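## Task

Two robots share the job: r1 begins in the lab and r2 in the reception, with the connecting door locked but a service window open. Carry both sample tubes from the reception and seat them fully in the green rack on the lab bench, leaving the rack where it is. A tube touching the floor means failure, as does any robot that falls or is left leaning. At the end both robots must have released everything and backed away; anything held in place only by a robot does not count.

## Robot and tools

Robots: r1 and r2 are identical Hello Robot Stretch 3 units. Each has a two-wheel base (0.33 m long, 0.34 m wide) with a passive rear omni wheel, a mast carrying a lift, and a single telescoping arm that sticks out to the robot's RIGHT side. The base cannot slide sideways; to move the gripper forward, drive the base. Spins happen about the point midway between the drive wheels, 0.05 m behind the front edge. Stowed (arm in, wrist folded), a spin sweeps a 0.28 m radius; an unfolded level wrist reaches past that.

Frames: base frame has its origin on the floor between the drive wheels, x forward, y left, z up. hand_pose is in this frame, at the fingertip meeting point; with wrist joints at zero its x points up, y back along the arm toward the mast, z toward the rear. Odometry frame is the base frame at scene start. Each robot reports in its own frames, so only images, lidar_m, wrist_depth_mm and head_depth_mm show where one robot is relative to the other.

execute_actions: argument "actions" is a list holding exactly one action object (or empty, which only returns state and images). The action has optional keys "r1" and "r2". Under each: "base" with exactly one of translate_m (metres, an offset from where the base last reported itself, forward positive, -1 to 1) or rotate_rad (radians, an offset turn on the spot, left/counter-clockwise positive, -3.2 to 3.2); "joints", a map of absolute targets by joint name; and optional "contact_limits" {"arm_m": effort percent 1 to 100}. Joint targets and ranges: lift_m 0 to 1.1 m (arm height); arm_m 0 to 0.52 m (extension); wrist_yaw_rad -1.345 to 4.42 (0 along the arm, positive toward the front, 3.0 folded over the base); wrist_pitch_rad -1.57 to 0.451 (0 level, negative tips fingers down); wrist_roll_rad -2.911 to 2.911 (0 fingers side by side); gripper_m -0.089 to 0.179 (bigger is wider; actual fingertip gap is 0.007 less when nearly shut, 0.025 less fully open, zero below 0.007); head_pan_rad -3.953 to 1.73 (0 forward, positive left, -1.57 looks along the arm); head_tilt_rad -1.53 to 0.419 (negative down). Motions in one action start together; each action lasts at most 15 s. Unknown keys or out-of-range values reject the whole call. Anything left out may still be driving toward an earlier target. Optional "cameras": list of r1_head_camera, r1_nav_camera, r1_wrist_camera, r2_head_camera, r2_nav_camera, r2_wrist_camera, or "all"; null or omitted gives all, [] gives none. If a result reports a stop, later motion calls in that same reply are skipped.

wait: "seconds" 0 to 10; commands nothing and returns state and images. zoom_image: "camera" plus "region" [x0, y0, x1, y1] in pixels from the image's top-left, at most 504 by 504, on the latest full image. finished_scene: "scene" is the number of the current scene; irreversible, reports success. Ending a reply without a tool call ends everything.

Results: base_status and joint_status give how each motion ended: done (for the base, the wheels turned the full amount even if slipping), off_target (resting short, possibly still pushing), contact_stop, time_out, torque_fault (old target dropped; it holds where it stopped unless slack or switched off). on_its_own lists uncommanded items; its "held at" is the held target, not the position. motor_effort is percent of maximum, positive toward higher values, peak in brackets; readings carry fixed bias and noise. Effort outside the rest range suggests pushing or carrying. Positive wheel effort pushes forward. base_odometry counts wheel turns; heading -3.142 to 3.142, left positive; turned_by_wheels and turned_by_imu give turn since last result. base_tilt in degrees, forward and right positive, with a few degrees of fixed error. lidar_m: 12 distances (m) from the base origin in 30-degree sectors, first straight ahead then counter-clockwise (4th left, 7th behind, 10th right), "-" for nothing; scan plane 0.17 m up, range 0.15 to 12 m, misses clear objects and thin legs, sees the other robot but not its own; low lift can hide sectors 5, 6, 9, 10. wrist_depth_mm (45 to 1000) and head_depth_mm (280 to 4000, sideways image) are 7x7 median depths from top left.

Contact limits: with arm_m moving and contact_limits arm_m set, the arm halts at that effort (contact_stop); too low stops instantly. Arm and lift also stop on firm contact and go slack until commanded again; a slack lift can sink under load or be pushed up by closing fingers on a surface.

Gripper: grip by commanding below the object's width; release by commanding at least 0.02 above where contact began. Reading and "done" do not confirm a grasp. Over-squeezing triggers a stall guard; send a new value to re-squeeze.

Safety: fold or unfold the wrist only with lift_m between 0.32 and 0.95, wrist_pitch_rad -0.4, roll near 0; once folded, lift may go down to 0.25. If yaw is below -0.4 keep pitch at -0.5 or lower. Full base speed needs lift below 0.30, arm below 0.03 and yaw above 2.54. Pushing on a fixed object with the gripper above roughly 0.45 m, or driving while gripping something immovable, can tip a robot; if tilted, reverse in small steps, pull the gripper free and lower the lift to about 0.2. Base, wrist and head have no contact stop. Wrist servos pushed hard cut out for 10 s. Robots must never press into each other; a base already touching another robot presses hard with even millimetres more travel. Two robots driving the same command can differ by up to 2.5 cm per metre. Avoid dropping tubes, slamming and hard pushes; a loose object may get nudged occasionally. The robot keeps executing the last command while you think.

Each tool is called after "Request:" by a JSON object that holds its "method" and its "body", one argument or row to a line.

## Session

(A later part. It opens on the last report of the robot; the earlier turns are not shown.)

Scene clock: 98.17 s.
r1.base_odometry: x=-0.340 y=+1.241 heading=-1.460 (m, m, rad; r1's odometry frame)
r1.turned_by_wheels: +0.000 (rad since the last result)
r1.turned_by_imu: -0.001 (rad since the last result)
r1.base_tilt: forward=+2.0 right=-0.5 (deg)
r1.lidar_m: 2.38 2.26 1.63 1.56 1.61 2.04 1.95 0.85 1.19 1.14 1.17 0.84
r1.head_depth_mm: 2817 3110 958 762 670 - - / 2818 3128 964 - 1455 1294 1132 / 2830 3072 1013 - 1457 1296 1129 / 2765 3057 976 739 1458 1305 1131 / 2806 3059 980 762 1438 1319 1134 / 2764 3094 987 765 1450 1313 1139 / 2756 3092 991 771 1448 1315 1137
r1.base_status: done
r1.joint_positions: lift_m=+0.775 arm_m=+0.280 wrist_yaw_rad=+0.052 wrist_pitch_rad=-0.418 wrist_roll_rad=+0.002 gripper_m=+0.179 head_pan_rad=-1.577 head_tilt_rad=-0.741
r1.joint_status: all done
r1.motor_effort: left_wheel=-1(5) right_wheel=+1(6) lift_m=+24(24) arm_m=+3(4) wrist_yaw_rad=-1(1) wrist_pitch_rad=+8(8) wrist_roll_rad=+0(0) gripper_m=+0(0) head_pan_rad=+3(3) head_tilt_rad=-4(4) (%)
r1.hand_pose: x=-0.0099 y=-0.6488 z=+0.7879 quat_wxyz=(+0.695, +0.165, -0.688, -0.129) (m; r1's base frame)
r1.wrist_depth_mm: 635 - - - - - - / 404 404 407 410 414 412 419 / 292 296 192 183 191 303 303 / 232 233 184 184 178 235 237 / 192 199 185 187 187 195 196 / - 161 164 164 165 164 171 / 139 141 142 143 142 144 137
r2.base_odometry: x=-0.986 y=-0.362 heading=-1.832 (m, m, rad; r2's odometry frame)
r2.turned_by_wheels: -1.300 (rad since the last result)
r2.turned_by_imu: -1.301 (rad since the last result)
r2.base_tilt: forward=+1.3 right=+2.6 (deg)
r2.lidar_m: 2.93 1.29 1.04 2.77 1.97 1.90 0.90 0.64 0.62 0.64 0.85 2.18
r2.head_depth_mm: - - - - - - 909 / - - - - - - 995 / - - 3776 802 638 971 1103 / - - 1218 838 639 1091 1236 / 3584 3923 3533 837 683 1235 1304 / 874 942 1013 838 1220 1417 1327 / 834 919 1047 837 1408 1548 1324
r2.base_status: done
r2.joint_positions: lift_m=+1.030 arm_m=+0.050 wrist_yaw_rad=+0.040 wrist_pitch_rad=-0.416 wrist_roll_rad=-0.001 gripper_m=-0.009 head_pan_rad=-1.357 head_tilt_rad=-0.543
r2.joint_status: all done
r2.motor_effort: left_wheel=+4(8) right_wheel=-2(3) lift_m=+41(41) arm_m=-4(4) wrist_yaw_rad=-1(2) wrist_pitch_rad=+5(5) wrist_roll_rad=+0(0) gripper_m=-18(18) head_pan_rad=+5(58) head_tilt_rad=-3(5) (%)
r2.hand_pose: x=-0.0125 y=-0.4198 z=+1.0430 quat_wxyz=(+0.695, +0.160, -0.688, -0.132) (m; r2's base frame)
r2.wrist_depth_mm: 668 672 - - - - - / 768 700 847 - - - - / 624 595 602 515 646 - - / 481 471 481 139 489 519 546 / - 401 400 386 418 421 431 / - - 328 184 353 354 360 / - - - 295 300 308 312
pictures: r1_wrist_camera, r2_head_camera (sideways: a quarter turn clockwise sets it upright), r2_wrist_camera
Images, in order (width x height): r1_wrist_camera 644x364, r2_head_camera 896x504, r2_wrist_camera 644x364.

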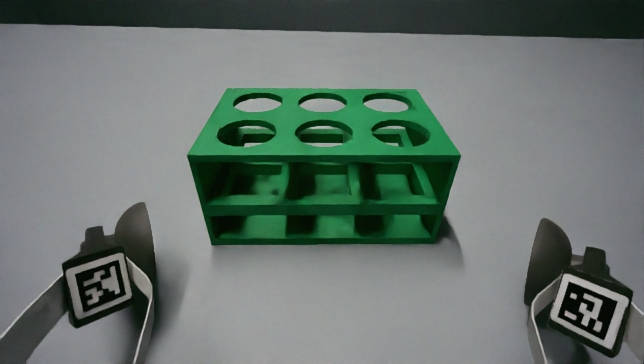

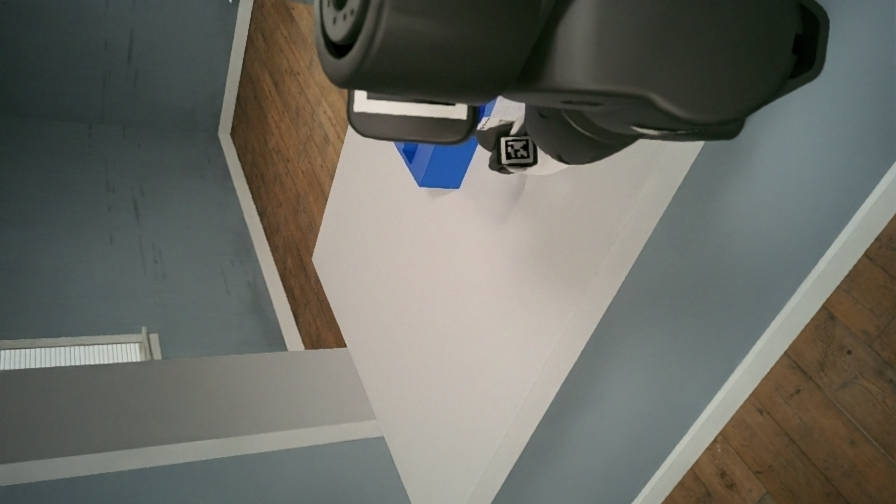

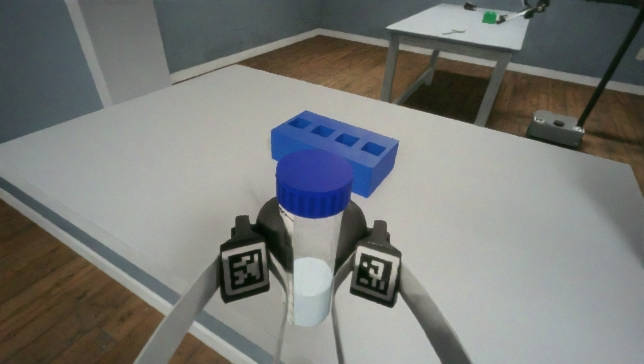

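Request:
{"method": "execute_actions", "body": {
  "actions": [
    {"r1":{"base":{"translate_m":0.008},"joints":{"arm_m":0.335},"contact_limits":{"arm_m":15}},"r2":{"base":{"translate_m":-0.066},"joints":{"arm_m":0.31,"head_pan_rad":-1.5}}}
  ],
  "cameras": ["r1_wrist_camera","r2_head_camera","r2_wrist_camera"]
}}

Scene clock: 101.87 s.
r1.base_odometry: x=-0.339 y=+1.233 heading=-1.460 (m, m, rad; r1's odometry frame)
r1.turned_by_wheels: +0.000 (rad since the last result)
r1.turned_by_imu: -0.001 (rad since the last result)
r1.base_tilt: forward=+1.9 right=-0.4 (deg)
r1.lidar_m: 2.37 2.26 1.63 1.56 1.61 2.04 1.96 0.86 1.19 1.14 1.17 0.83
r1.head_depth_mm: 2823 3153 956 753 1454 - - / 2824 3088 1002 - 1458 1298 1123 / 2817 3115 1050 714 1462 1292 1126 / 2803 3077 1012 738 1465 1298 1131 / 2790 3073 981 764 1432 1309 1130 / 2775 3058 984 766 1435 1305 1142 / 2796 3106 994 771 1445 1321 1142
r1.base_status: done
r1.joint_positions: lift_m=+0.775 arm_m=+0.335 wrist_yaw_rad=+0.052 wrist_pitch_rad=-0.418 wrist_roll_rad=+0.002 gripper_m=+0.179 head_pan_rad=-1.577 head_tilt_rad=-0.741
r1.joint_status: all done
r1.motor_effort: left_wheel=-1(3) right_wheel=+1(6) lift_m=+24(24) arm_m=+3(2) wrist_yaw_rad=-1(1) wrist_pitch_rad=+8(8) wrist_roll_rad=+0(0) gripper_m=+0(1) head_pan_rad=+3(3) head_tilt_rad=-4(4) (%)
r1.contact_limits: arm_m 15 (drawing in: default 17, maximum 28; extending or still: default 23, maximum 38)
r1.hand_pose: x=-0.0100 y=-0.7038 z=+0.7879 quat_wxyz=(+0.695, +0.165, -0.688, -0.129) (m; r1's base frame)
r1.wrist_depth_mm: - - - - - - - / 402 400 405 410 408 417 418 / 292 295 283 267 269 300 304 / 231 231 140 141 142 228 237 / 191 118 115 115 116 116 196 / - 126 128 129 129 134 171 / 139 142 140 141 142 142 136
r2.base_odometry: x=-0.969 y=-0.298 heading=-1.832 (m, m, rad; r2's odometry frame)
r2.turned_by_wheels: +0.000 (rad since the last result)
r2.turned_by_imu: +0.001 (rad since the last result)
r2.base_tilt: forward=+1.3 right=+2.7 (deg)
r2.lidar_m: 2.98 1.35 1.08 2.68 1.90 1.84 0.85 0.61 0.58 0.60 0.81 2.06
r2.head_depth_mm: - - 3535 838 639 515 819 / - - 3030 839 638 514 890 / - - - 768 638 529 972 / - - 3798 767 638 561 1077 / - - 3793 799 637 1023 1202 / 3845 - 1218 838 636 1135 1269 / 3407 3669 3570 835 682 1270 1323
r2.base_status: done
r2.joint_positions: lift_m=+1.030 arm_m=+0.310 wrist_yaw_rad=+0.040 wrist_pitch_rad=-0.416 wrist_roll_rad=-0.001 gripper_m=-0.009 head_pan_rad=-1.493 head_tilt_rad=-0.543
r2.joint_status: all done
r2.motor_effort: left_wheel=+3(5) right_wheel=-1(4) lift_m=+41(41) arm_m=+3(3) wrist_yaw_rad=-1(0) wrist_pitch_rad=+5(6) wrist_roll_rad=+0(0) gripper_m=-18(18) head_pan_rad=-5(25) head_tilt_rad=-2(2) (%)
r2.hand_pose: x=-0.0125 y=-0.6792 z=+1.0430 quat_wxyz=(+0.695, +0.160, -0.688, -0.132) (m; r2's base frame)
r2.wrist_depth_mm: - - - - - - - / - - - - - - - / 522 591 602 - - - - / 462 471 476 139 505 - - / 378 387 333 384 415 418 - / 324 320 266 185 348 353 363 / 284 284 275 246 302 304 313
pictures: r1_wrist_camera, r2_head_camera (sideways: a quarter turn clockwise sets it upright), r2_wrist_camera
Images, in order (width x height): r1_wrist_camera 644x364, r2_head_camera 896x504, r2_wrist_camera 644x364.

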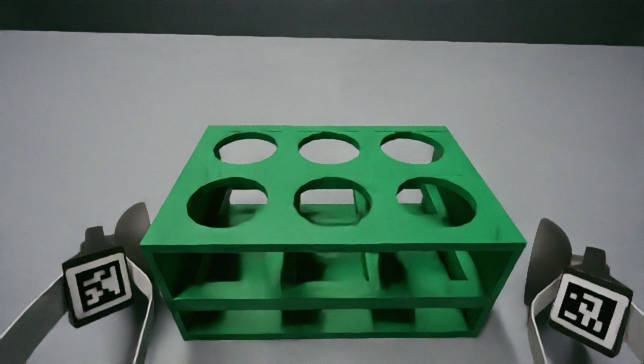

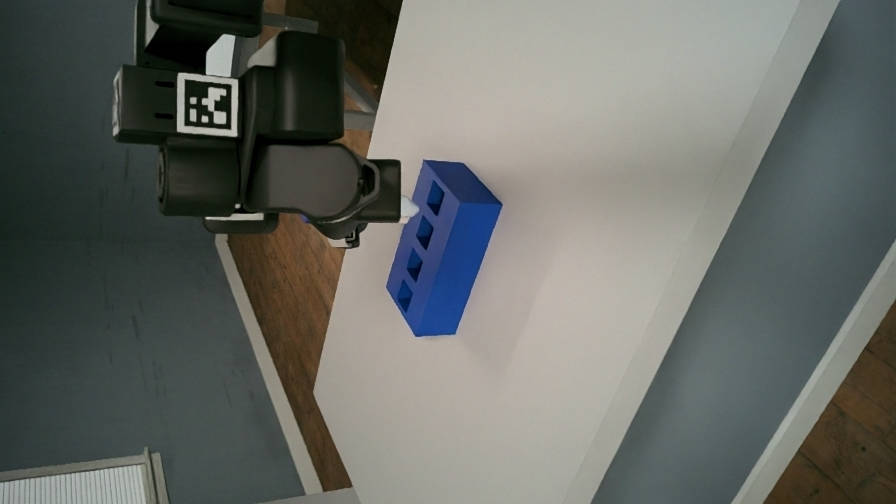

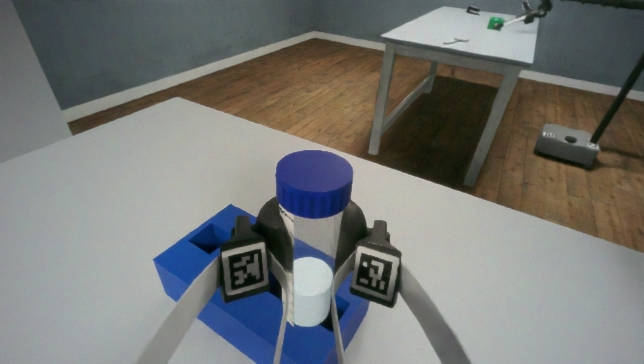

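Request:
{"method": "execute_actions", "body": {
  "actions": [
    {"r1":{"joints":{"gripper_m":0.105}},"r2":{"base":{"translate_m":-0.010},"joints":{"arm_m":0.334,"lift_m":1.008}}}
  ],
  "cameras": ["r1_wrist_camera","r2_head_camera"]
}}

Request:
{"method": "zoom_image", "body": {
  "camera": "r2_head_camera",
  "region": [360, 140, 520, 300]
}}

Scene clock: 104.43 s.
r1.base_odometry: x=-0.339 y=+1.233 heading=-1.460 (m, m, rad; r1's odometry frame)
r1.turned_by_wheels: +0.000 (rad since the last result)
r1.turned_by_imu: +0.000 (rad since the last result)
r1.base_tilt: forward=+2.1 right=-0.6 (deg)
r1.lidar_m: 2.37 2.26 1.62 1.55 1.60 2.05 1.96 0.86 1.18 1.13 1.17 0.83
r1.head_depth_mm: 2824 3128 960 753 1446 - - / 2817 3102 1000 - 1460 1300 1130 / 2813 3081 1048 715 1454 1307 1129 / 2796 3101 1011 740 1466 1312 1136 / 2767 3040 984 767 1430 1313 1129 / 2821 3030 983 769 1437 1318 1137 / 2787 3086 987 772 1447 1322 1139
r1.base_status: not commanded
r1.joint_positions: lift_m=+0.775 arm_m=+0.335 wrist_yaw_rad=+0.051 wrist_pitch_rad=-0.418 wrist_roll_rad=+0.002 gripper_m=+0.106 head_pan_rad=-1.577 head_tilt_rad=-0.741
r1.joint_status: all done
r1.motor_effort: left_wheel=-1(1) right_wheel=+1(1) lift_m=+24(24) arm_m=+2(3) wrist_yaw_rad=-2(2) wrist_pitch_rad=+8(8) wrist_roll_rad=+0(0) gripper_m=-17(98) head_pan_rad=+2(3) head_tilt_rad=-4(4) (%)
r1.hand_pose: x=-0.0100 y=-0.7038 z=+0.7878 quat_wxyz=(+0.695, +0.165, -0.688, -0.129) (m; r1's base frame)
r1.wrist_depth_mm: - - - - - - - / 402 404 407 408 411 415 418 / 293 293 281 267 269 301 305 / 231 232 146 146 147 228 239 / 190 188 141 119 120 120 194 / 163 - 137 149 134 132 165 / - 141 142 143 143 139 144
r2.base_odometry: x=-0.966 y=-0.289 heading=-1.832 (m, m, rad; r2's odometry frame)
r2.turned_by_wheels: +0.000 (rad since the last result)
r2.turned_by_imu: +0.001 (rad since the last result)
r2.base_tilt: forward=+1.3 right=+2.8 (deg)
r2.lidar_m: 2.99 1.35 1.09 2.67 1.89 1.83 0.85 0.61 0.58 0.60 0.80 2.05
r2.head_depth_mm: - - 3567 838 639 515 800 / - - - 839 639 515 881 / - - - 768 638 529 966 / - - 3807 759 637 560 1065 / - - 3813 797 637 1013 1186 / 3808 - 1213 834 637 1123 1268 / 3415 3650 3680 834 661 1263 1323
r2.base_status: done
r2.joint_positions: lift_m=+1.008 arm_m=+0.334 wrist_yaw_rad=+0.040 wrist_pitch_rad=-0.416 wrist_roll_rad=-0.001 gripper_m=-0.009 head_pan_rad=-1.493 head_tilt_rad=-0.543
r2.joint_status: all done
r2.motor_effort: left_wheel=+2(4) right_wheel=-1(4) lift_m=+26(31) arm_m=+4(5) wrist_yaw_rad=+0(0) wrist_pitch_rad=+5(6) wrist_roll_rad=+0(0) gripper_m=-18(18) head_pan_rad=-5(5) head_tilt_rad=-2(3) (%)
r2.hand_pose: x=-0.0125 y=-0.7031 z=+1.0214 quat_wxyz=(+0.695, +0.160, -0.688, -0.132) (m; r2's base frame)
r2.wrist_depth_mm: - - - - - - - / - - - - - - - / 504 544 563 - - - - / 427 430 444 140 467 - - / 350 356 301 360 380 386 - / 302 265 265 185 322 328 334 / 262 266 222 236 280 281 288
pictures: r1_wrist_camera, r2_head_camera (sideways: a quarter turn clockwise sets it upright)
Images, in order (width x height): r1_wrist_camera 644x364, r2_head_camera 896x504.

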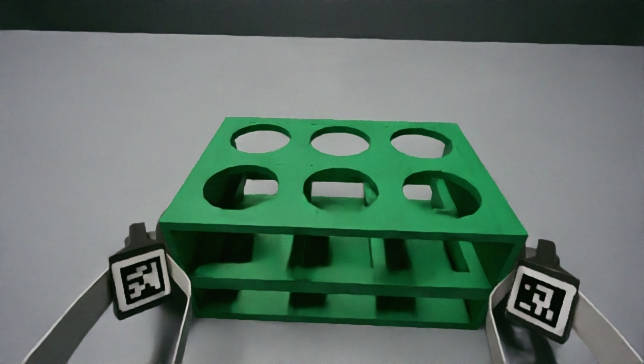

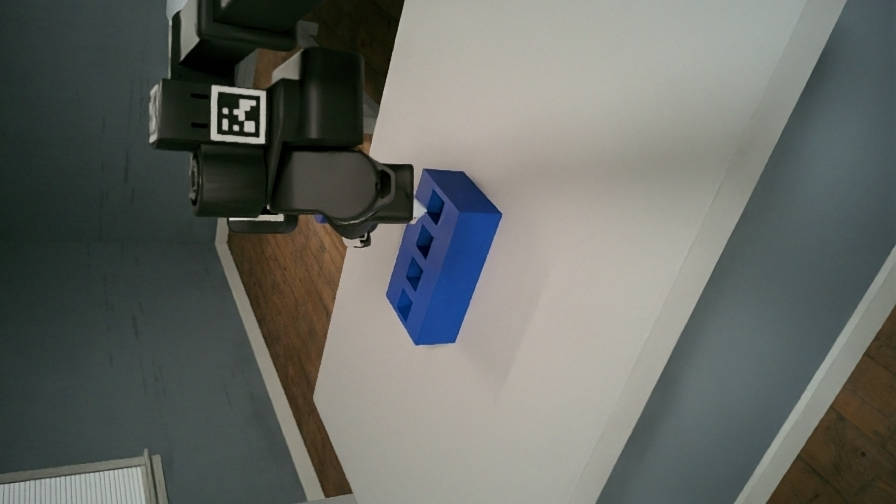

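Region (360, 140, 520, 300) of r2_head_camera's 896x504 image, scaled by 3.150, with more detail than that image has.

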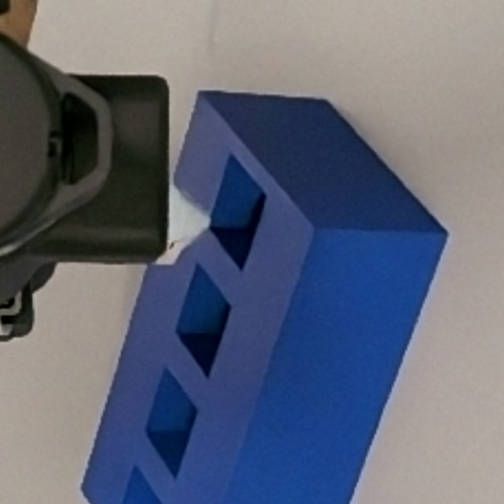

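Request:
{"method": "execute_actions", "body": {
  "actions": [
    {"r1":{"base":{"translate_m":0.12},"joints":{"arm_m":0.25}},"r2":{"base":{"translate_m":-0.004},"joints":{"lift_m":0.975}}}
  ],
  "cameras": ["r2_wrist_camera","r2_head_camera"]
}}

Request:
{"method": "zoom_image", "body": {
  "camera": "r2_head_camera",
  "region": [360, 140, 520, 300]
}}

Scene clock: 107.33 s.
r1.base_odometry: x=-0.326 y=+1.114 heading=-1.460 (m, m, rad; r1's odometry frame)
r1.turned_by_wheels: +0.000 (rad since the last result)
r1.turned_by_imu: +0.000 (rad since the last result)
r1.base_tilt: forward=+2.0 right=-0.5 (deg)
r1.lidar_m: 2.25 2.26 1.63 1.56 1.61 2.16 2.08 0.96 1.18 1.13 1.17 0.74
r1.head_depth_mm: 2812 3092 958 775 669 - - / 2808 3106 967 - 1486 1299 1126 / 2795 3108 966 - 1497 1302 1128 / 2818 3112 973 731 1453 1308 1134 / 2773 3021 980 764 1438 1307 1132 / 2796 3071 989 769 1448 1319 1138 / 2755 3071 988 771 1449 1315 1133
r1.base_status: done
r1.joint_positions: lift_m=+0.775 arm_m=+0.250 wrist_yaw_rad=+0.051 wrist_pitch_rad=-0.419 wrist_roll_rad=+0.002 gripper_m=+0.106 head_pan_rad=-1.577 head_tilt_rad=-0.741
r1.joint_status: all done
r1.motor_effort: left_wheel=-1(3) right_wheel=+2(6) lift_m=+24(23) arm_m=-3(4) wrist_yaw_rad=-1(1) wrist_pitch_rad=+9(8) wrist_roll_rad=+0(0) gripper_m=-16(16) head_pan_rad=+3(2) head_tilt_rad=-4(4) (%)
r1.hand_pose: x=-0.0101 y=-0.6192 z=+0.7876 quat_wxyz=(+0.695, +0.165, -0.688, -0.130) (m; r1's base frame)
r1.wrist_depth_mm: 631 624 636 - - - - / 395 397 407 406 407 416 418 / 292 295 280 269 269 301 305 / 230 233 147 146 147 226 236 / 190 188 141 118 120 120 194 / 163 - 137 149 133 132 165 / - 142 143 142 143 140 142
r2.base_odometry: x=-0.965 y=-0.285 heading=-1.832 (m, m, rad; r2's odometry frame)
r2.turned_by_wheels: +0.000 (rad since the last result)
r2.turned_by_imu: +0.001 (rad since the last result)
r2.base_tilt: forward=+1.3 right=+2.7 (deg)
r2.lidar_m: 2.99 1.36 1.09 2.67 1.89 1.83 0.84 0.60 0.58 0.60 0.80 2.05
r2.head_depth_mm: - 3288 - 840 638 514 476 / - - - 804 639 515 879 / - - - 769 638 525 964 / - - 3802 754 638 552 1062 / - - 3752 796 638 1010 1185 / 3838 - 1217 836 637 1118 1269 / 3458 3685 3693 836 659 1257 1325
r2.base_status: done
r2.joint_positions: lift_m=+0.975 arm_m=+0.334 wrist_yaw_rad=+0.040 wrist_pitch_rad=-0.406 wrist_roll_rad=-0.001 gripper_m=-0.009 head_pan_rad=-1.493 head_tilt_rad=-0.543
r2.joint_status: all done
r2.motor_effort: left_wheel=+2(4) right_wheel=-1(4) lift_m=+25(26) arm_m=+4(4) wrist_yaw_rad=-1(1) wrist_pitch_rad=+2(6) wrist_roll_rad=+0(0) gripper_m=-18(18) head_pan_rad=-4(4) head_tilt_rad=-3(3) (%)
r2.hand_pose: x=-0.0125 y=-0.7044 z=+0.9907 quat_wxyz=(+0.696, +0.157, -0.689, -0.129) (m; r2's base frame)
r2.wrist_depth_mm: - - - - - - - / - - - - - - - / 478 492 505 545 - - - / 376 385 401 140 412 - - / 317 248 267 248 343 346 350 / 265 247 208 185 287 289 295 / 231 234 193 199 245 250 254
pictures: r2_head_camera (sideways: a quarter turn clockwise sets it upright), r2_wrist_camera
Images, in order (width x height): r2_head_camera 896x504, r2_wrist_camera 644x364.

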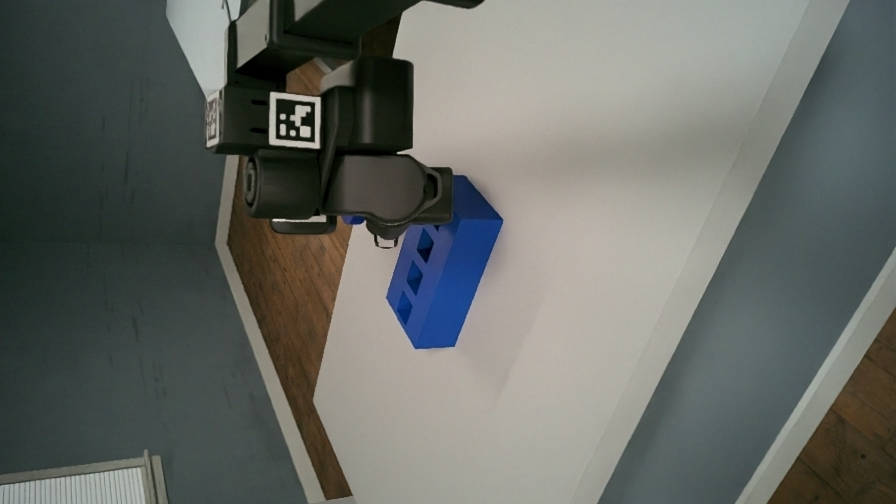

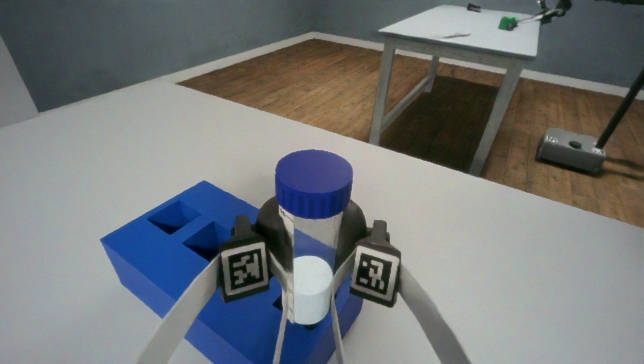

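Region (360, 140, 520, 300) of r2_head_camera's 896x504 image, scaled by 3.150, with more detail than that image has.

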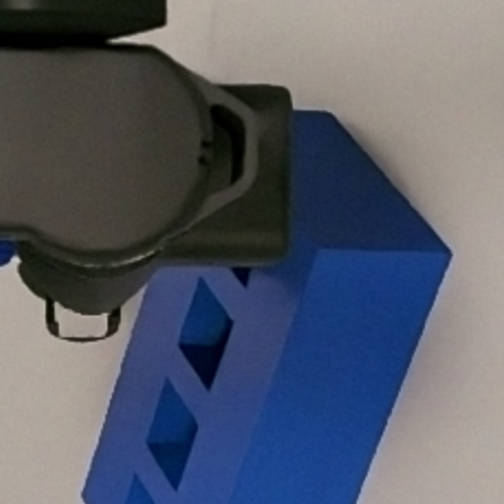

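Request:
{"method": "zoom_image", "body": {
  "camera": "r2_wrist_camera",
  "region": [230, 230, 400, 364]
}}

Region (230, 230, 400, 364) of r2_wrist_camera's 644x364 image, scaled by 2.965; it fills the top 397 rows of this view, and the rest is white.

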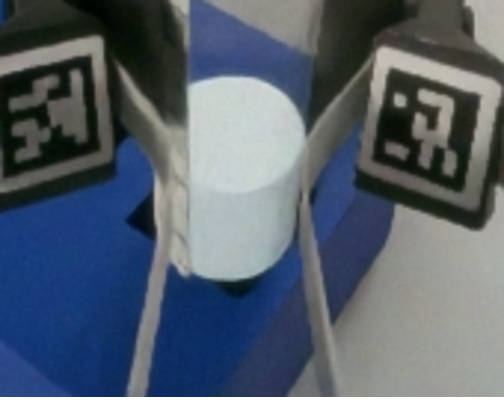

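Request:
{"method": "execute_actions", "body": {
  "actions": [
    {"r1":{"base":{"translate_m":0.1},"joints":{"arm_m":0.19}},"r2":{"joints":{"lift_m":0.955,"arm_m":0.339}}}
  ],
  "cameras": ["r2_wrist_camera"]
}}

Scene clock: 119.33 s.
r1.base_odometry: x=-0.315 y=+1.015 heading=-1.460 (m, m, rad; r1's odometry frame)
r1.turned_by_wheels: +0.000 (rad since the last result)
r1.turned_by_imu: -0.001 (rad since the last result)
r1.base_tilt: forward=+2.0 right=-0.5 (deg)
r1.lidar_m: 2.15 2.20 1.63 1.56 1.61 2.17 2.18 1.05 1.18 1.13 0.66 0.66
r1.head_depth_mm: 2807 3098 959 754 1476 - - / 2791 3114 961 805 - 1283 1120 / 2751 3063 968 811 1448 1300 1129 / 2785 3060 970 719 1437 1302 1132 / 2750 3093 979 767 1434 1313 1130 / 2761 3073 986 769 1439 1315 1136 / 2760 3120 991 771 1435 1321 1139
r1.base_status: done
r1.joint_positions: lift_m=+0.775 arm_m=+0.190 wrist_yaw_rad=+0.051 wrist_pitch_rad=-0.419 wrist_roll_rad=+0.002 gripper_m=+0.106 head_pan_rad=-1.577 head_tilt_rad=-0.741
r1.joint_status: all done
r1.motor_effort: left_wheel=-1(3) right_wheel=+2(6) lift_m=+24(24) arm_m=-2(1) wrist_yaw_rad=-1(1) wrist_pitch_rad=+9(9) wrist_roll_rad=+0(0) gripper_m=-16(16) head_pan_rad=+3(2) head_tilt_rad=-4(3) (%)
r1.hand_pose: x=-0.0101 y=-0.5592 z=+0.7876 quat_wxyz=(+0.695, +0.165, -0.688, -0.130) (m; r1's base frame)
r1.wrist_depth_mm: - 634 629 651 665 - - / 368 399 408 404 413 414 420 / 293 294 281 270 270 301 301 / 231 232 147 147 148 227 236 / 191 187 141 119 119 120 196 / 163 - 136 149 133 132 167 / - 142 143 143 143 140 143
r2.base_odometry: x=-0.965 y=-0.285 heading=-1.832 (m, m, rad; r2's odometry frame)
r2.turned_by_wheels: +0.000 (rad since the last result)
r2.turned_by_imu: +0.002 (rad since the last result)
r2.base_tilt: forward=+1.3 right=+2.7 (deg)
r2.lidar_m: 2.99 1.36 1.09 2.67 1.90 1.83 0.84 0.60 0.58 0.60 0.80 2.05
r2.head_depth_mm: - 2876 - 805 638 515 476 / - - - 788 639 515 880 / - - - 766 638 524 962 / - - 3770 753 638 552 1061 / - - 3794 795 636 1009 1185 / 3868 - 1216 835 636 1120 1264 / 3410 3670 3682 836 657 1263 1327
r2.base_status: not commanded
r2.joint_positions: lift_m=+0.955 arm_m=+0.339 wrist_yaw_rad=+0.041 wrist_pitch_rad=-0.412 wrist_roll_rad=-0.001 gripper_m=-0.009 head_pan_rad=-1.493 head_tilt_rad=-0.543
r2.joint_status: all done
r2.motor_effort: left_wheel=+3(2) right_wheel=-2(1) lift_m=+26(23) arm_m=+3(4) wrist_yaw_rad=+0(1) wrist_pitch_rad=+4(5) wrist_roll_rad=+0(0) gripper_m=-18(18) head_pan_rad=-5(4) head_tilt_rad=-3(3) (%)
r2.hand_pose: x=-0.0123 y=-0.7085 z=+0.9691 quat_wxyz=(+0.695, +0.159, -0.688, -0.131) (m; r2's base frame)
r2.wrist_depth_mm: - - - - - - - / - 605 - - - - - / 422 432 461 471 - - - / 338 344 277 139 372 384 - / 281 221 238 216 307 308 314 / 240 229 182 183 260 262 267 / 209 211 173 178 223 226 230
pictures: r2_wrist_camera
Images, in order (width x height): r2_wrist_camera 644x364.

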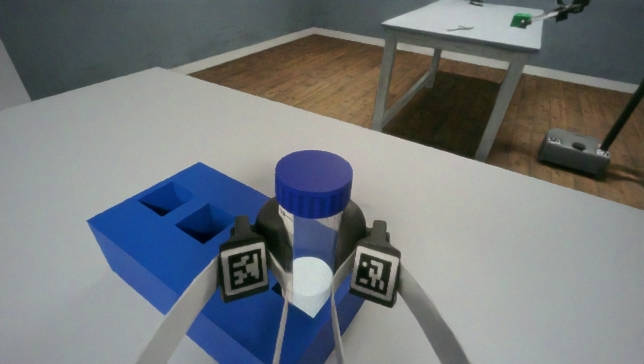

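Request:
{"method": "execute_actions", "body": {
  "actions": [
    {"r1":{"base":{"translate_m":0.05}},"r2":{"joints":{"lift_m":0.947}}}
  ],
  "cameras": []
}}

Request:
{"method": "execute_actions", "body": {
  "actions": [
    {"r1":{"base":{"translate_m":0.08}},"r2":{"joints":{"gripper_m":0.08}}}
  ],
  "cameras": ["r2_wrist_camera"]
}}

Scene clock: 121.17 s.
r1.base_odometry: x=-0.309 y=+0.965 heading=-1.460 (m, m, rad; r1's odometry frame)
r1.turned_by_wheels: +0.000 (rad since the last result)
r1.turned_by_imu: +0.000 (rad since the last result)
r1.base_tilt: forward=+2.0 right=-0.6 (deg)
r1.lidar_m: 2.11 2.15 1.63 1.56 1.62 2.17 2.23 1.09 1.18 1.13 0.63 2.20
r1.head_depth_mm: 2794 3114 958 751 1475 - - / 2804 3138 960 804 - 1284 1125 / 2764 3070 968 809 1444 1300 1126 / 2758 3061 973 719 1432 1312 1127 / 2782 3055 978 766 1429 1313 1131 / 2776 3043 985 769 1443 1309 1139 / 2759 3087 988 773 1449 1263 1138
r1.base_status: done
r1.joint_positions: lift_m=+0.775 arm_m=+0.190 wrist_yaw_rad=+0.051 wrist_pitch_rad=-0.419 wrist_roll_rad=+0.002 gripper_m=+0.106 head_pan_rad=-1.577 head_tilt_rad=-0.741
r1.joint_status: not commanded
r1.motor_effort: left_wheel=-1(3) right_wheel=+1(6) lift_m=+24(24) arm_m=-3(2) wrist_yaw_rad=-1(0) wrist_pitch_rad=+9(9) wrist_roll_rad=+0(0) gripper_m=-15(16) head_pan_rad=+2(3) head_tilt_rad=-3(3) (%)
r1.hand_pose: x=-0.0101 y=-0.5592 z=+0.7876 quat_wxyz=(+0.695, +0.165, -0.688, -0.130) (m; r1's base frame)
r1.wrist_depth_mm: - 624 659 651 667 - - / 401 384 408 407 411 411 412 / 291 296 280 269 271 300 300 / 231 233 146 147 147 227 238 / 191 189 141 119 119 120 196 / 163 - 137 149 133 131 167 / - 142 142 143 143 140 142
r2.base_odometry: x=-0.965 y=-0.285 heading=-1.832 (m, m, rad; r2's odometry frame)
r2.turned_by_wheels: +0.000 (rad since the last result)
r2.turned_by_imu: +0.001 (rad since the last result)
r2.base_tilt: forward=+1.3 right=+2.7 (deg)
r2.lidar_m: 2.98 1.36 1.09 2.67 1.89 1.83 0.84 0.60 0.58 0.59 0.80 2.04
r2.head_depth_mm: - 2895 - 804 639 515 476 / - - - 771 639 514 880 / - - - 756 637 524 963 / - - 3782 753 637 553 1063 / - - 3825 795 638 1011 1185 / 3828 - 1220 836 637 1122 1264 / 3424 3678 3680 836 659 1255 1325
r2.base_status: not commanded
r2.joint_positions: lift_m=+0.947 arm_m=+0.339 wrist_yaw_rad=+0.041 wrist_pitch_rad=-0.413 wrist_roll_rad=-0.001 gripper_m=-0.009 head_pan_rad=-1.493 head_tilt_rad=-0.543
r2.joint_status: all done
r2.motor_effort: left_wheel=+2(2) right_wheel=-1(1) lift_m=+26(29) arm_m=+4(4) wrist_yaw_rad=-1(1) wrist_pitch_rad=+4(4) wrist_roll_rad=+0(0) gripper_m=-18(18) head_pan_rad=-5(4) head_tilt_rad=-3(2) (%)
r2.hand_pose: x=-0.0123 y=-0.7085 z=+0.9611 quat_wxyz=(+0.695, +0.159, -0.688, -0.131) (m; r2's base frame)
r2.wrist_depth_mm: - - - - - - - / - 575 - - - - - / 407 424 436 452 - - - / 326 318 256 139 360 372 - / 269 212 221 206 293 299 305 / 232 222 174 179 251 252 258 / 201 204 164 178 214 220 221
pictures: none
No camera images: the call's "cameras" was empty. Leave "cameras" out to get every camera's image.

Scene clock: 123.40 s.
r1.base_odometry: x=-0.301 y=+0.886 heading=-1.460 (m, m, rad; r1's odometry frame)
r1.turned_by_wheels: +0.000 (rad since the last result)
r1.turned_by_imu: +0.000 (rad since the last result)
r1.base_tilt: forward=+2.1 right=-0.3 (deg)
r1.lidar_m: 2.02 2.07 1.63 1.56 1.61 2.18 2.31 1.17 1.18 1.13 0.57 2.12
r1.head_depth_mm: 2800 3120 963 753 1457 - - / 2812 3111 959 802 - 1281 1126 / 2771 3050 966 809 1443 1304 1130 / 2785 3061 974 720 1429 1307 1132 / 2780 3056 981 767 1430 1309 1135 / 2790 3074 986 766 1434 1314 1142 / 2800 3094 991 772 804 1072 1143
r1.base_status: done
r1.joint_positions: lift_m=+0.775 arm_m=+0.190 wrist_yaw_rad=+0.051 wrist_pitch_rad=-0.419 wrist_roll_rad=+0.002 gripper_m=+0.106 head_pan_rad=-1.577 head_tilt_rad=-0.741
r1.joint_status: not commanded
r1.motor_effort: left_wheel=-1(5) right_wheel=+2(6) lift_m=+24(24) arm_m=-3(2) wrist_yaw_rad=-1(0) wrist_pitch_rad=+9(8) wrist_roll_rad=+0(0) gripper_m=-15(15) head_pan_rad=+2(3) head_tilt_rad=-4(4) (%)
r1.hand_pose: x=-0.0101 y=-0.5592 z=+0.7876 quat_wxyz=(+0.695, +0.165, -0.688, -0.130) (m; r1's base frame)
r1.wrist_depth_mm: - - 651 649 667 - - / 400 373 407 410 412 413 422 / 293 296 280 268 267 301 302 / 230 233 146 147 147 227 236 / 190 188 141 119 120 120 196 / 163 - 137 149 133 131 166 / - 142 143 143 143 140 142
r2.base_odometry: x=-0.965 y=-0.285 heading=-1.832 (m, m, rad; r2's odometry frame)
r2.turned_by_wheels: +0.000 (rad since the last result)
r2.turned_by_imu: +0.001 (rad since the last result)
r2.base_tilt: forward=+1.3 right=+2.7 (deg)
r2.lidar_m: 2.99 1.36 1.09 2.66 1.89 1.83 0.84 0.60 0.58 0.59 0.80 2.05
r2.head_depth_mm: - 2885 - 802 639 515 476 / - - - 769 638 515 882 / - - - 758 638 524 961 / - - 3805 751 637 552 1061 / - - 3770 794 636 1009 1183 / 3825 - 1219 835 636 1119 1273 / 3446 3641 3667 831 658 1261 1325
r2.base_status: not commanded
r2.joint_positions: lift_m=+0.947 arm_m=+0.339 wrist_yaw_rad=+0.041 wrist_pitch_rad=-0.414 wrist_roll_rad=-0.001 gripper_m=+0.080 head_pan_rad=-1.493 head_tilt_rad=-0.543
r2.joint_status: all done
r2.motor_effort: left_wheel=+2(2) right_wheel=-1(1) lift_m=+26(26) arm_m=+3(4) wrist_yaw_rad=-1(1) wrist_pitch_rad=+5(5) wrist_roll_rad=+0(0) gripper_m=+0(83) head_pan_rad=-4(5) head_tilt_rad=-3(3) (%)
r2.hand_pose: x=-0.0123 y=-0.7084 z=+0.9608 quat_wxyz=(+0.695, +0.160, -0.688, -0.131) (m; r2's base frame)
r2.wrist_depth_mm: - - - - - - - / - 582 - - - - - / 411 420 437 446 - - - / 327 320 253 148 360 371 - / 269 212 226 200 300 299 304 / 231 226 174 184 238 250 256 / 202 205 167 178 214 218 221
pictures: r2_wrist_camera
Images, in order (width x height): r2_wrist_camera 644x364.

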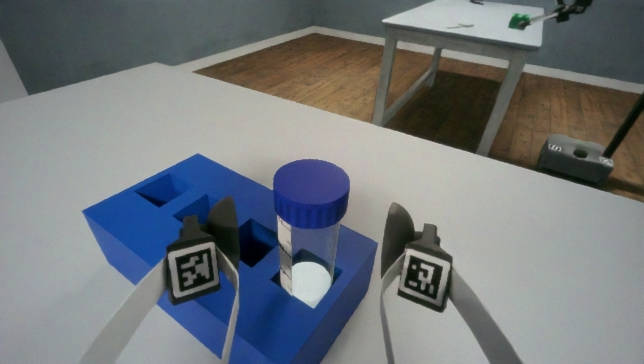

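Request:
{"method": "execute_actions", "body": {
  "actions": [
    {"r1":{"base":{"translate_m":0.24}},"r2":{"joints":{"arm_m":0.0}}}
  ],
  "cameras": ["r1_head_camera"]
}}

Request:
{"method": "execute_actions", "body": {
  "actions": [
    {"r1":{"joints":{"gripper_m":0.179}},"r2":{"base":{"rotate_rad":0.826},"joints":{"head_pan_rad":-0.5,"head_tilt_rad":-0.6}}}
  ],
  "cameras": ["r1_wrist_camera"]
}}

Scene clock: 128.73 s.
r1.base_odometry: x=-0.274 y=+0.647 heading=-1.460 (m, m, rad; r1's odometry frame)
r1.turned_by_wheels: +0.000 (rad since the last result)
r1.turned_by_imu: +0.000 (rad since the last result)
r1.base_tilt: forward=+2.1 right=-0.5 (deg)
r1.lidar_m: 1.78 1.81 1.64 1.57 1.62 2.18 2.55 1.39 1.17 0.48 0.48 1.86
r1.head_depth_mm: 2803 3089 960 753 1454 - - / 2779 3097 964 805 - 1284 1125 / 2767 3102 966 809 1443 1299 1129 / 2797 3053 971 720 1430 1315 1133 / 2742 3100 979 764 755 1236 1139 / 2717 3085 2471 1840 1511 1312 1137 / 2718 3108 2458 1902 1561 1323 1139
r1.base_status: done
r1.joint_positions: lift_m=+0.775 arm_m=+0.190 wrist_yaw_rad=+0.051 wrist_pitch_rad=-0.419 wrist_roll_rad=+0.002 gripper_m=+0.106 head_pan_rad=-1.577 head_tilt_rad=-0.741
r1.joint_status: not commanded
r1.motor_effort: left_wheel=-2(2) right_wheel=+2(6) lift_m=+24(24) arm_m=-3(3) wrist_yaw_rad=-1(1) wrist_pitch_rad=+8(8) wrist_roll_rad=+0(0) gripper_m=-16(15) head_pan_rad=+2(3) head_tilt_rad=-4(4) (%)
r1.hand_pose: x=-0.0101 y=-0.5592 z=+0.7876 quat_wxyz=(+0.695, +0.165, -0.688, -0.130) (m; r1's base frame)
r1.wrist_depth_mm: - - - 650 677 - - / - - 404 383 411 409 420 / - - 280 271 271 300 301 / - 232 146 146 147 228 237 / 198 187 141 119 120 120 194 / 163 - 136 150 133 132 165 / - 142 142 143 143 140 142
r2.base_odometry: x=-0.965 y=-0.285 heading=-1.832 (m, m, rad; r2's odometry frame)
r2.turned_by_wheels: +0.000 (rad since the last result)
r2.turned_by_imu: +0.001 (rad since the last result)
r2.base_tilt: forward=+1.3 right=+2.7 (deg)
r2.lidar_m: 2.99 1.36 1.09 2.66 1.89 1.83 0.84 0.60 0.58 0.60 0.80 2.05
r2.head_depth_mm: - 2893 3566 840 638 - - / - - 3372 840 650 - - / - - 3814 770 661 - - / - - 3791 749 660 955 1111 / - - 3794 794 638 1021 1185 / 3858 - 1218 836 636 1118 1270 / 3410 3675 3686 836 660 1260 1325
r2.base_status: not commanded
r2.joint_positions: lift_m=+0.947 arm_m=+0.000 wrist_yaw_rad=+0.040 wrist_pitch_rad=-0.414 wrist_roll_rad=-0.001 gripper_m=+0.080 head_pan_rad=-1.493 head_tilt_rad=-0.543
r2.joint_status: all done
r2.motor_effort: left_wheel=+2(2) right_wheel=-1(1) lift_m=+26(26) arm_m=-4(4) wrist_yaw_rad=+0(2) wrist_pitch_rad=+5(5) wrist_roll_rad=+0(0) gripper_m=+0(1) head_pan_rad=-4(6) head_tilt_rad=-2(2) (%)
r2.hand_pose: x=-0.0125 y=-0.3700 z=+0.9608 quat_wxyz=(+0.695, +0.159, -0.688, -0.132) (m; r2's base frame)
r2.wrist_depth_mm: 672 757 - - - - - / 570 585 526 512 665 - - / 411 421 430 458 469 485 531 / - 339 346 353 362 373 363 / - - 289 290 302 303 308 / - - 826 252 239 256 257 / - - - 754 221 218 222
pictures: r1_head_camera (sideways: a quarter turn clockwise sets it upright)
Images, in order (width x height): r1_head_camera 896x504.

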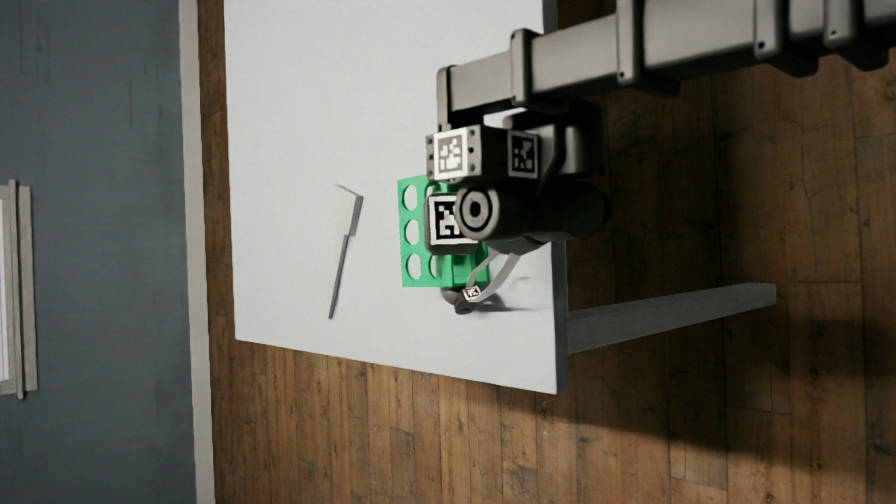

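Scene clock: 131.10 s.
r1.base_odometry: x=-0.274 y=+0.647 heading=-1.460 (m, m, rad; r1's odometry frame)
r1.turned_by_wheels: +0.000 (rad since the last result)
r1.turned_by_imu: +0.000 (rad since the last result)
r1.base_tilt: forward=+2.1 right=-0.6 (deg)
r1.lidar_m: 1.78 1.81 1.64 1.57 1.62 2.18 2.55 1.39 1.17 0.48 0.48 1.86
r1.head_depth_mm: 2810 3097 960 751 1459 - - / 2815 3088 966 805 - 1280 1127 / 2787 3077 965 809 1436 1307 1129 / 2775 3038 971 716 1434 1307 1131 / 2743 3061 978 765 756 1230 1132 / 2793 3039 2465 1842 1512 1307 1139 / 2772 3059 2466 1916 1559 1317 1142
r1.base_status: not commanded
r1.joint_positions: lift_m=+0.775 arm_m=+0.190 wrist_yaw_rad=+0.051 wrist_pitch_rad=-0.419 wrist_roll_rad=+0.002 gripper_m=+0.179 head_pan_rad=-1.577 head_tilt_rad=-0.741
r1.joint_status: all done
r1.motor_effort: left_wheel=-1(2) right_wheel=+2(2) lift_m=+24(24) arm_m=-3(2) wrist_yaw_rad=-1(1) wrist_pitch_rad=+9(8) wrist_roll_rad=+0(0) gripper_m=+1(100) head_pan_rad=+3(4) head_tilt_rad=-4(4) (%)
r1.hand_pose: x=-0.0101 y=-0.5592 z=+0.7876 quat_wxyz=(+0.695, +0.165, -0.688, -0.130) (m; r1's base frame)
r1.wrist_depth_mm: - - - 640 669 - - / - - 406 381 413 411 422 / - - 282 268 273 301 303 / - 233 147 148 147 226 238 / 205 192 142 119 120 120 196 / - 159 138 149 150 139 171 / 138 141 142 142 143 144 136
r2.base_odometry: x=-0.965 y=-0.285 heading=-1.006 (m, m, rad; r2's odometry frame)
r2.turned_by_wheels: +0.826 (rad since the last result)
r2.turned_by_imu: +0.828 (rad since the last result)
r2.base_tilt: forward=+1.3 right=+2.7 (deg)
r2.lidar_m: 1.09 3.58 2.09 1.83 1.10 0.66 0.58 0.58 0.67 1.19 2.91 1.36
r2.head_depth_mm: 2842 3049 3159 2388 1868 1533 1292 / 3091 3303 3347 2400 1865 1527 1299 / 3322 3577 3322 2374 1873 1528 1289 / 3587 3942 3314 2380 1866 1522 1288 / 3927 - 2984 2186 1765 1527 1291 / 3989 - 1425 2378 1860 1523 1285 / 3685 3925 1348 2196 1857 1516 1285
r2.base_status: done
r2.joint_positions: lift_m=+0.947 arm_m=+0.000 wrist_yaw_rad=+0.040 wrist_pitch_rad=-0.414 wrist_roll_rad=-0.001 gripper_m=+0.080 head_pan_rad=-0.507 head_tilt_rad=-0.592
r2.joint_status: all done
r2.motor_effort: left_wheel=-3(8) right_wheel=+2(3) lift_m=+26(26) arm_m=-4(4) wrist_yaw_rad=+0(1) wrist_pitch_rad=+5(5) wrist_roll_rad=+0(0) gripper_m=+0(0) head_pan_rad=+5(58) head_tilt_rad=-3(6) (%)
r2.hand_pose: x=-0.0125 y=-0.3700 z=+0.9608 quat_wxyz=(+0.695, +0.159, -0.688, -0.132) (m; r2's base frame)
r2.wrist_depth_mm: - - - - 979 710 - / - - - - 667 699 726 / - - - - 972 488 503 / - - - - - 393 382 / - - - - 970 678 308 / - - - - - 714 278 / - - - - - 692 515
pictures: r1_wrist_camera
Images, in order (width x height): r1_wrist_camera 644x364.

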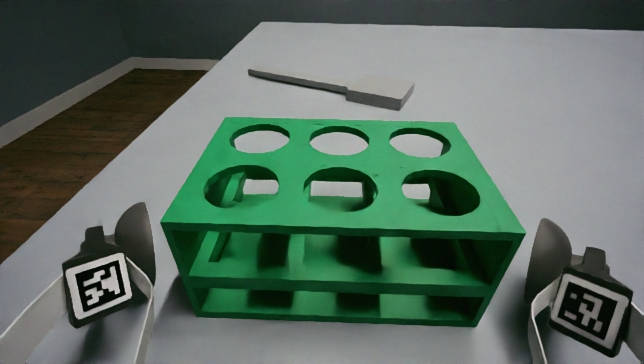

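Request:
{"method": "execute_actions", "body": {
  "actions": [
    {"r1":{"joints":{"arm_m":0.08,"lift_m":0.86}},"r2":{"base":{"translate_m":0.08},"joints":{"lift_m":0.86}}}
  ],
  "cameras": []
}}

Request:
{"method": "execute_actions", "body": {
  "actions": [
    {"r1":{"base":{"rotate_rad":-0.212},"joints":{"arm_m":0.0,"gripper_m":0.08,"wrist_yaw_rad":0.0}},"r2":{"base":{"translate_m":0.07}}}
  ],
  "cameras": []
}}

Request:
{"method": "execute_actions", "body": {
  "actions": [
    {"r1":{"base":{"translate_m":0.62},"joints":{"lift_m":0.95}},"r2":{"base":{"translate_m":0.6},"joints":{"wrist_yaw_rad":0.0}}}
  ],
  "cameras": ["r2_head_camera"]
}}

Scene clock: 133.80 s.
r1.base_odometry: x=-0.274 y=+0.647 heading=-1.460 (m, m, rad; r1's odometry frame)
r1.turned_by_wheels: +0.000 (rad since the last result)
r1.turned_by_imu: +0.000 (rad since the last result)
r1.base_tilt: forward=+2.1 right=-0.5 (deg)
r1.lidar_m: 1.78 1.81 1.64 1.57 1.62 2.19 2.55 1.39 1.17 0.48 0.48 1.86
r1.head_depth_mm: 2781 3138 961 788 - 1268 1105 / 2812 3094 963 806 - 1246 1132 / 2778 3098 969 782 - 1240 1132 / 2777 3045 972 711 1437 1301 1132 / 2782 3044 978 774 755 1232 1135 / 2778 3052 2448 1831 1528 1319 1134 / 2754 3102 2433 1917 1561 1314 1141
r1.base_status: not commanded
r1.joint_positions: lift_m=+0.860 arm_m=+0.080 wrist_yaw_rad=+0.051 wrist_pitch_rad=-0.419 wrist_roll_rad=+0.002 gripper_m=+0.179 head_pan_rad=-1.577 head_tilt_rad=-0.741
r1.joint_status: all done
r1.motor_effort: left_wheel=-2(1) right_wheel=+2(1) lift_m=+34(37) arm_m=-2(2) wrist_yaw_rad=-1(1) wrist_pitch_rad=+8(8) wrist_roll_rad=+0(0) gripper_m=+1(0) head_pan_rad=+3(2) head_tilt_rad=-4(3) (%)
r1.hand_pose: x=-0.0101 y=-0.4493 z=+0.8723 quat_wxyz=(+0.695, +0.165, -0.688, -0.130) (m; r1's base frame)
r1.wrist_depth_mm: - - - - - - - / - - - 660 657 651 677 / - - 501 476 481 484 477 / - - 371 290 359 381 380 / - 326 305 289 291 311 314 / - 258 263 262 264 264 278 / 970 228 227 228 230 230 219
r2.base_odometry: x=-0.922 y=-0.353 heading=-1.006 (m, m, rad; r2's odometry frame)
r2.turned_by_wheels: +0.000 (rad since the last result)
r2.turned_by_imu: +0.001 (rad since the last result)
r2.base_tilt: forward=+1.3 right=+2.7 (deg)
r2.lidar_m: 1.01 3.59 2.10 1.84 1.25 0.75 0.65 0.65 0.76 1.35 2.90 1.28
r2.head_depth_mm: 2813 3009 3170 2410 1854 1531 1290 / 3010 3287 3327 2409 1857 1527 1289 / 3283 3563 3294 2407 1863 1524 1291 / 3573 3901 3301 2409 1863 1521 1288 / 3945 - 1426 2197 1750 1514 1291 / 3853 - 1346 2298 1859 1517 1291 / 3628 3839 1345 2118 1845 1521 1284
r2.base_status: done
r2.joint_positions: lift_m=+0.860 arm_m=+0.000 wrist_yaw_rad=+0.040 wrist_pitch_rad=-0.414 wrist_roll_rad=-0.001 gripper_m=+0.080 head_pan_rad=-0.507 head_tilt_rad=-0.592
r2.joint_status: all done
r2.motor_effort: left_wheel=-3(5) right_wheel=+1(5) lift_m=+26(25) arm_m=-4(4) wrist_yaw_rad=-1(2) wrist_pitch_rad=+5(5) wrist_roll_rad=+0(0) gripper_m=+0(1) head_pan_rad=+5(4) head_tilt_rad=-3(3) (%)
r2.hand_pose: x=-0.0125 y=-0.3700 z=+0.8738 quat_wxyz=(+0.695, +0.159, -0.688, -0.132) (m; r2's base frame)
r2.wrist_depth_mm: - - - - - 661 690 / - - - - - 483 414 / - - - - - 750 336 / - - - - - 776 573 / - - - - - 807 580 / - - - - - 804 583 / - - - - - 766 594
pictures: none
No camera images: the call's "cameras" was empty. Leave "cameras" out to get every camera's image.

Scene clock: 136.13 s.
r1.base_odometry: x=-0.274 y=+0.647 heading=-1.672 (m, m, rad; r1's odometry frame)
r1.turned_by_wheels: -0.212 (rad since the last result)
r1.turned_by_imu: -0.213 (rad since the last result)
r1.base_tilt: forward=+1.9 right=-0.5 (deg)
r1.lidar_m: 1.78 1.79 1.80 1.57 1.57 1.85 2.55 1.39 1.28 1.12 0.48 2.04
r1.head_depth_mm: 3108 3340 964 750 1567 - - / 3023 3231 964 753 1531 - - / 2954 3185 967 760 - - - / 2867 3126 974 759 1456 1284 1134 / 2795 3059 982 711 1435 1304 1135 / 2733 3035 984 761 683 1230 1136 / 2674 2936 1081 795 685 1315 1140
r1.base_status: done
r1.joint_positions: lift_m=+0.860 arm_m=+0.000 wrist_yaw_rad=+0.002 wrist_pitch_rad=-0.419 wrist_roll_rad=+0.002 gripper_m=+0.080 head_pan_rad=-1.577 head_tilt_rad=-0.741
r1.joint_status: all done
r1.motor_effort: left_wheel=+2(6) right_wheel=-2(5) lift_m=+34(34) arm_m=-2(4) wrist_yaw_rad=-1(3) wrist_pitch_rad=+8(8) wrist_roll_rad=+0(0) gripper_m=+0(98) head_pan_rad=+2(3) head_tilt_rad=-4(4) (%)
r1.hand_pose: x=-0.0212 y=-0.3696 z=+0.8723 quat_wxyz=(+0.691, +0.148, -0.692, -0.147) (m; r1's base frame)
r1.wrist_depth_mm: - - - - - - - / - - 655 670 648 661 659 / - 472 371 477 481 482 485 / - 352 352 371 373 382 378 / 317 307 320 311 317 335 - / 264 273 - - - - - / - 372 - - - - -
r2.base_odometry: x=-0.885 y=-0.412 heading=-1.006 (m, m, rad; r2's odometry frame)
r2.turned_by_wheels: +0.000 (rad since the last result)
r2.turned_by_imu: +0.001 (rad since the last result)
r2.base_tilt: forward=+1.3 right=+2.7 (deg)
r2.lidar_m: 0.94 3.58 2.12 1.85 1.38 0.83 0.72 0.72 0.84 1.48 2.88 1.22
r2.head_depth_mm: 2790 3019 3179 2383 1865 1522 1292 / 3000 3236 3345 2380 1867 1534 1294 / 3243 3524 3331 2404 1861 1517 1291 / 3501 3922 3323 2389 1869 1527 1290 / 3868 - 1350 2129 1692 1519 1289 / 3831 - 1349 2209 1794 1522 1290 / 3529 3779 1348 1141 1863 1518 1290
r2.base_status: done
r2.joint_positions: lift_m=+0.860 arm_m=+0.000 wrist_yaw_rad=+0.040 wrist_pitch_rad=-0.414 wrist_roll_rad=-0.001 gripper_m=+0.080 head_pan_rad=-0.507 head_tilt_rad=-0.592
r2.joint_status: not commanded
r2.motor_effort: left_wheel=-3(5) right_wheel=+1(4) lift_m=+26(25) arm_m=-4(4) wrist_yaw_rad=+0(0) wrist_pitch_rad=+5(5) wrist_roll_rad=+0(0) gripper_m=+0(0) head_pan_rad=+5(4) head_tilt_rad=-3(3) (%)
r2.hand_pose: x=-0.0125 y=-0.3700 z=+0.8738 quat_wxyz=(+0.695, +0.159, -0.688, -0.132) (m; r2's base frame)
r2.wrist_depth_mm: - - - - - 738 682 / - - - - - 756 440 / - - - - - 833 605 / - - - - - 889 642 / - - - - - 910 645 / - - - - - 897 660 / - 993 - - - 866 658
pictures: none
No camera images: the call's "cameras" was empty. Leave "cameras" out to get every camera's image.

Scene clock: 143.37 s.
r1.base_odometry: x=-0.337 y=+0.030 heading=-1.672 (m, m, rad; r1's odometry frame)
r1.turned_by_wheels: +0.000 (rad since the last result)
r1.turned_by_imu: +0.002 (rad since the last result)
r1.base_tilt: forward=+2.0 right=-0.4 (deg)
r1.lidar_m: 1.18 1.18 1.36 1.72 1.72 2.03 3.17 1.87 0.58 1.09 2.26 1.35
r1.head_depth_mm: 2924 3182 966 1985 - - 1085 / 2870 3197 1210 1835 - - 1104 / 2766 3070 2417 - - - 1104 / 2752 2989 2425 2008 1537 1305 1131 / 2662 2949 2417 1896 1552 1307 1134 / 2580 2930 2433 1915 1555 1311 1139 / 2542 2894 2447 1904 1550 1313 1140
r1.base_status: done
r1.joint_positions: lift_m=+0.950 arm_m=+0.000 wrist_yaw_rad=+0.002 wrist_pitch_rad=-0.418 wrist_roll_rad=+0.002 gripper_m=+0.080 head_pan_rad=-1.577 head_tilt_rad=-0.741
r1.joint_status: all done
r1.motor_effort: left_wheel=+1(8) right_wheel=-2(2) lift_m=+34(35) arm_m=-3(2) wrist_yaw_rad=-2(1) wrist_pitch_rad=+8(8) wrist_roll_rad=+0(0) gripper_m=+0(0) head_pan_rad=+3(3) head_tilt_rad=-3(4) (%)
r1.hand_pose: x=-0.0212 y=-0.3696 z=+0.9623 quat_wxyz=(+0.691, +0.148, -0.692, -0.147) (m; r1's base frame)
r1.wrist_depth_mm: - - - - - - - / - - - - - - 940 / - - - - 845 670 672 / - - - - - 547 524 / - - - - - - 437 / - - - - - - 398 / - - - - - - -
r2.base_odometry: x=-0.564 y=-0.919 heading=-1.006 (m, m, rad; r2's odometry frame)
r2.turned_by_wheels: +0.000 (rad since the last result)
r2.turned_by_imu: +0.002 (rad since the last result)
r2.base_tilt: forward=+1.3 right=+2.7 (deg)
r2.lidar_m: 0.35 2.99 2.31 1.99 1.99 1.49 1.30 1.30 1.51 2.67 0.74 0.77
r2.head_depth_mm: 2674 2818 3010 2404 1817 1527 1294 / 2860 3068 3179 2389 840 1107 1261 / 3078 3380 3340 975 761 1485 1268 / 3379 3692 3334 973 761 675 1288 / 3459 3760 3294 973 759 622 1261 / 3133 3464 3287 971 758 620 563 / 2928 3173 1344 877 755 620 525
r2.base_status: done
r2.joint_positions: lift_m=+0.860 arm_m=+0.000 wrist_yaw_rad=+0.002 wrist_pitch_rad=-0.414 wrist_roll_rad=-0.001 gripper_m=+0.080 head_pan_rad=-0.507 head_tilt_rad=-0.592
r2.joint_status: all done
r2.motor_effort: left_wheel=-2(5) right_wheel=+1(4) lift_m=+25(26) arm_m=-4(4) wrist_yaw_rad=-2(1) wrist_pitch_rad=+5(5) wrist_roll_rad=+0(0) gripper_m=+0(0) head_pan_rad=+4(4) head_tilt_rad=-3(3) (%)
r2.hand_pose: x=-0.0212 y=-0.3702 z=+0.8738 quat_wxyz=(+0.693, +0.146, -0.691, -0.145) (m; r2's base frame)
r2.wrist_depth_mm: - - - - - - - / - - - - - - - / - - - - - - - / - - - - - - - / - - - - - - - / - - - - - - - / - - - - - - -
pictures: r2_head_camera (sideways: a quarter turn clockwise sets it upright)
Images, in order (width x height): r2_head_camera 896x504.

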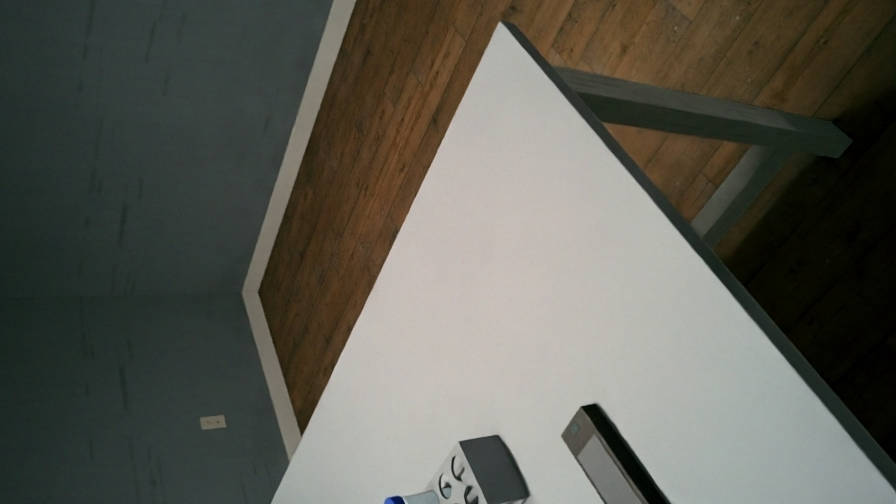

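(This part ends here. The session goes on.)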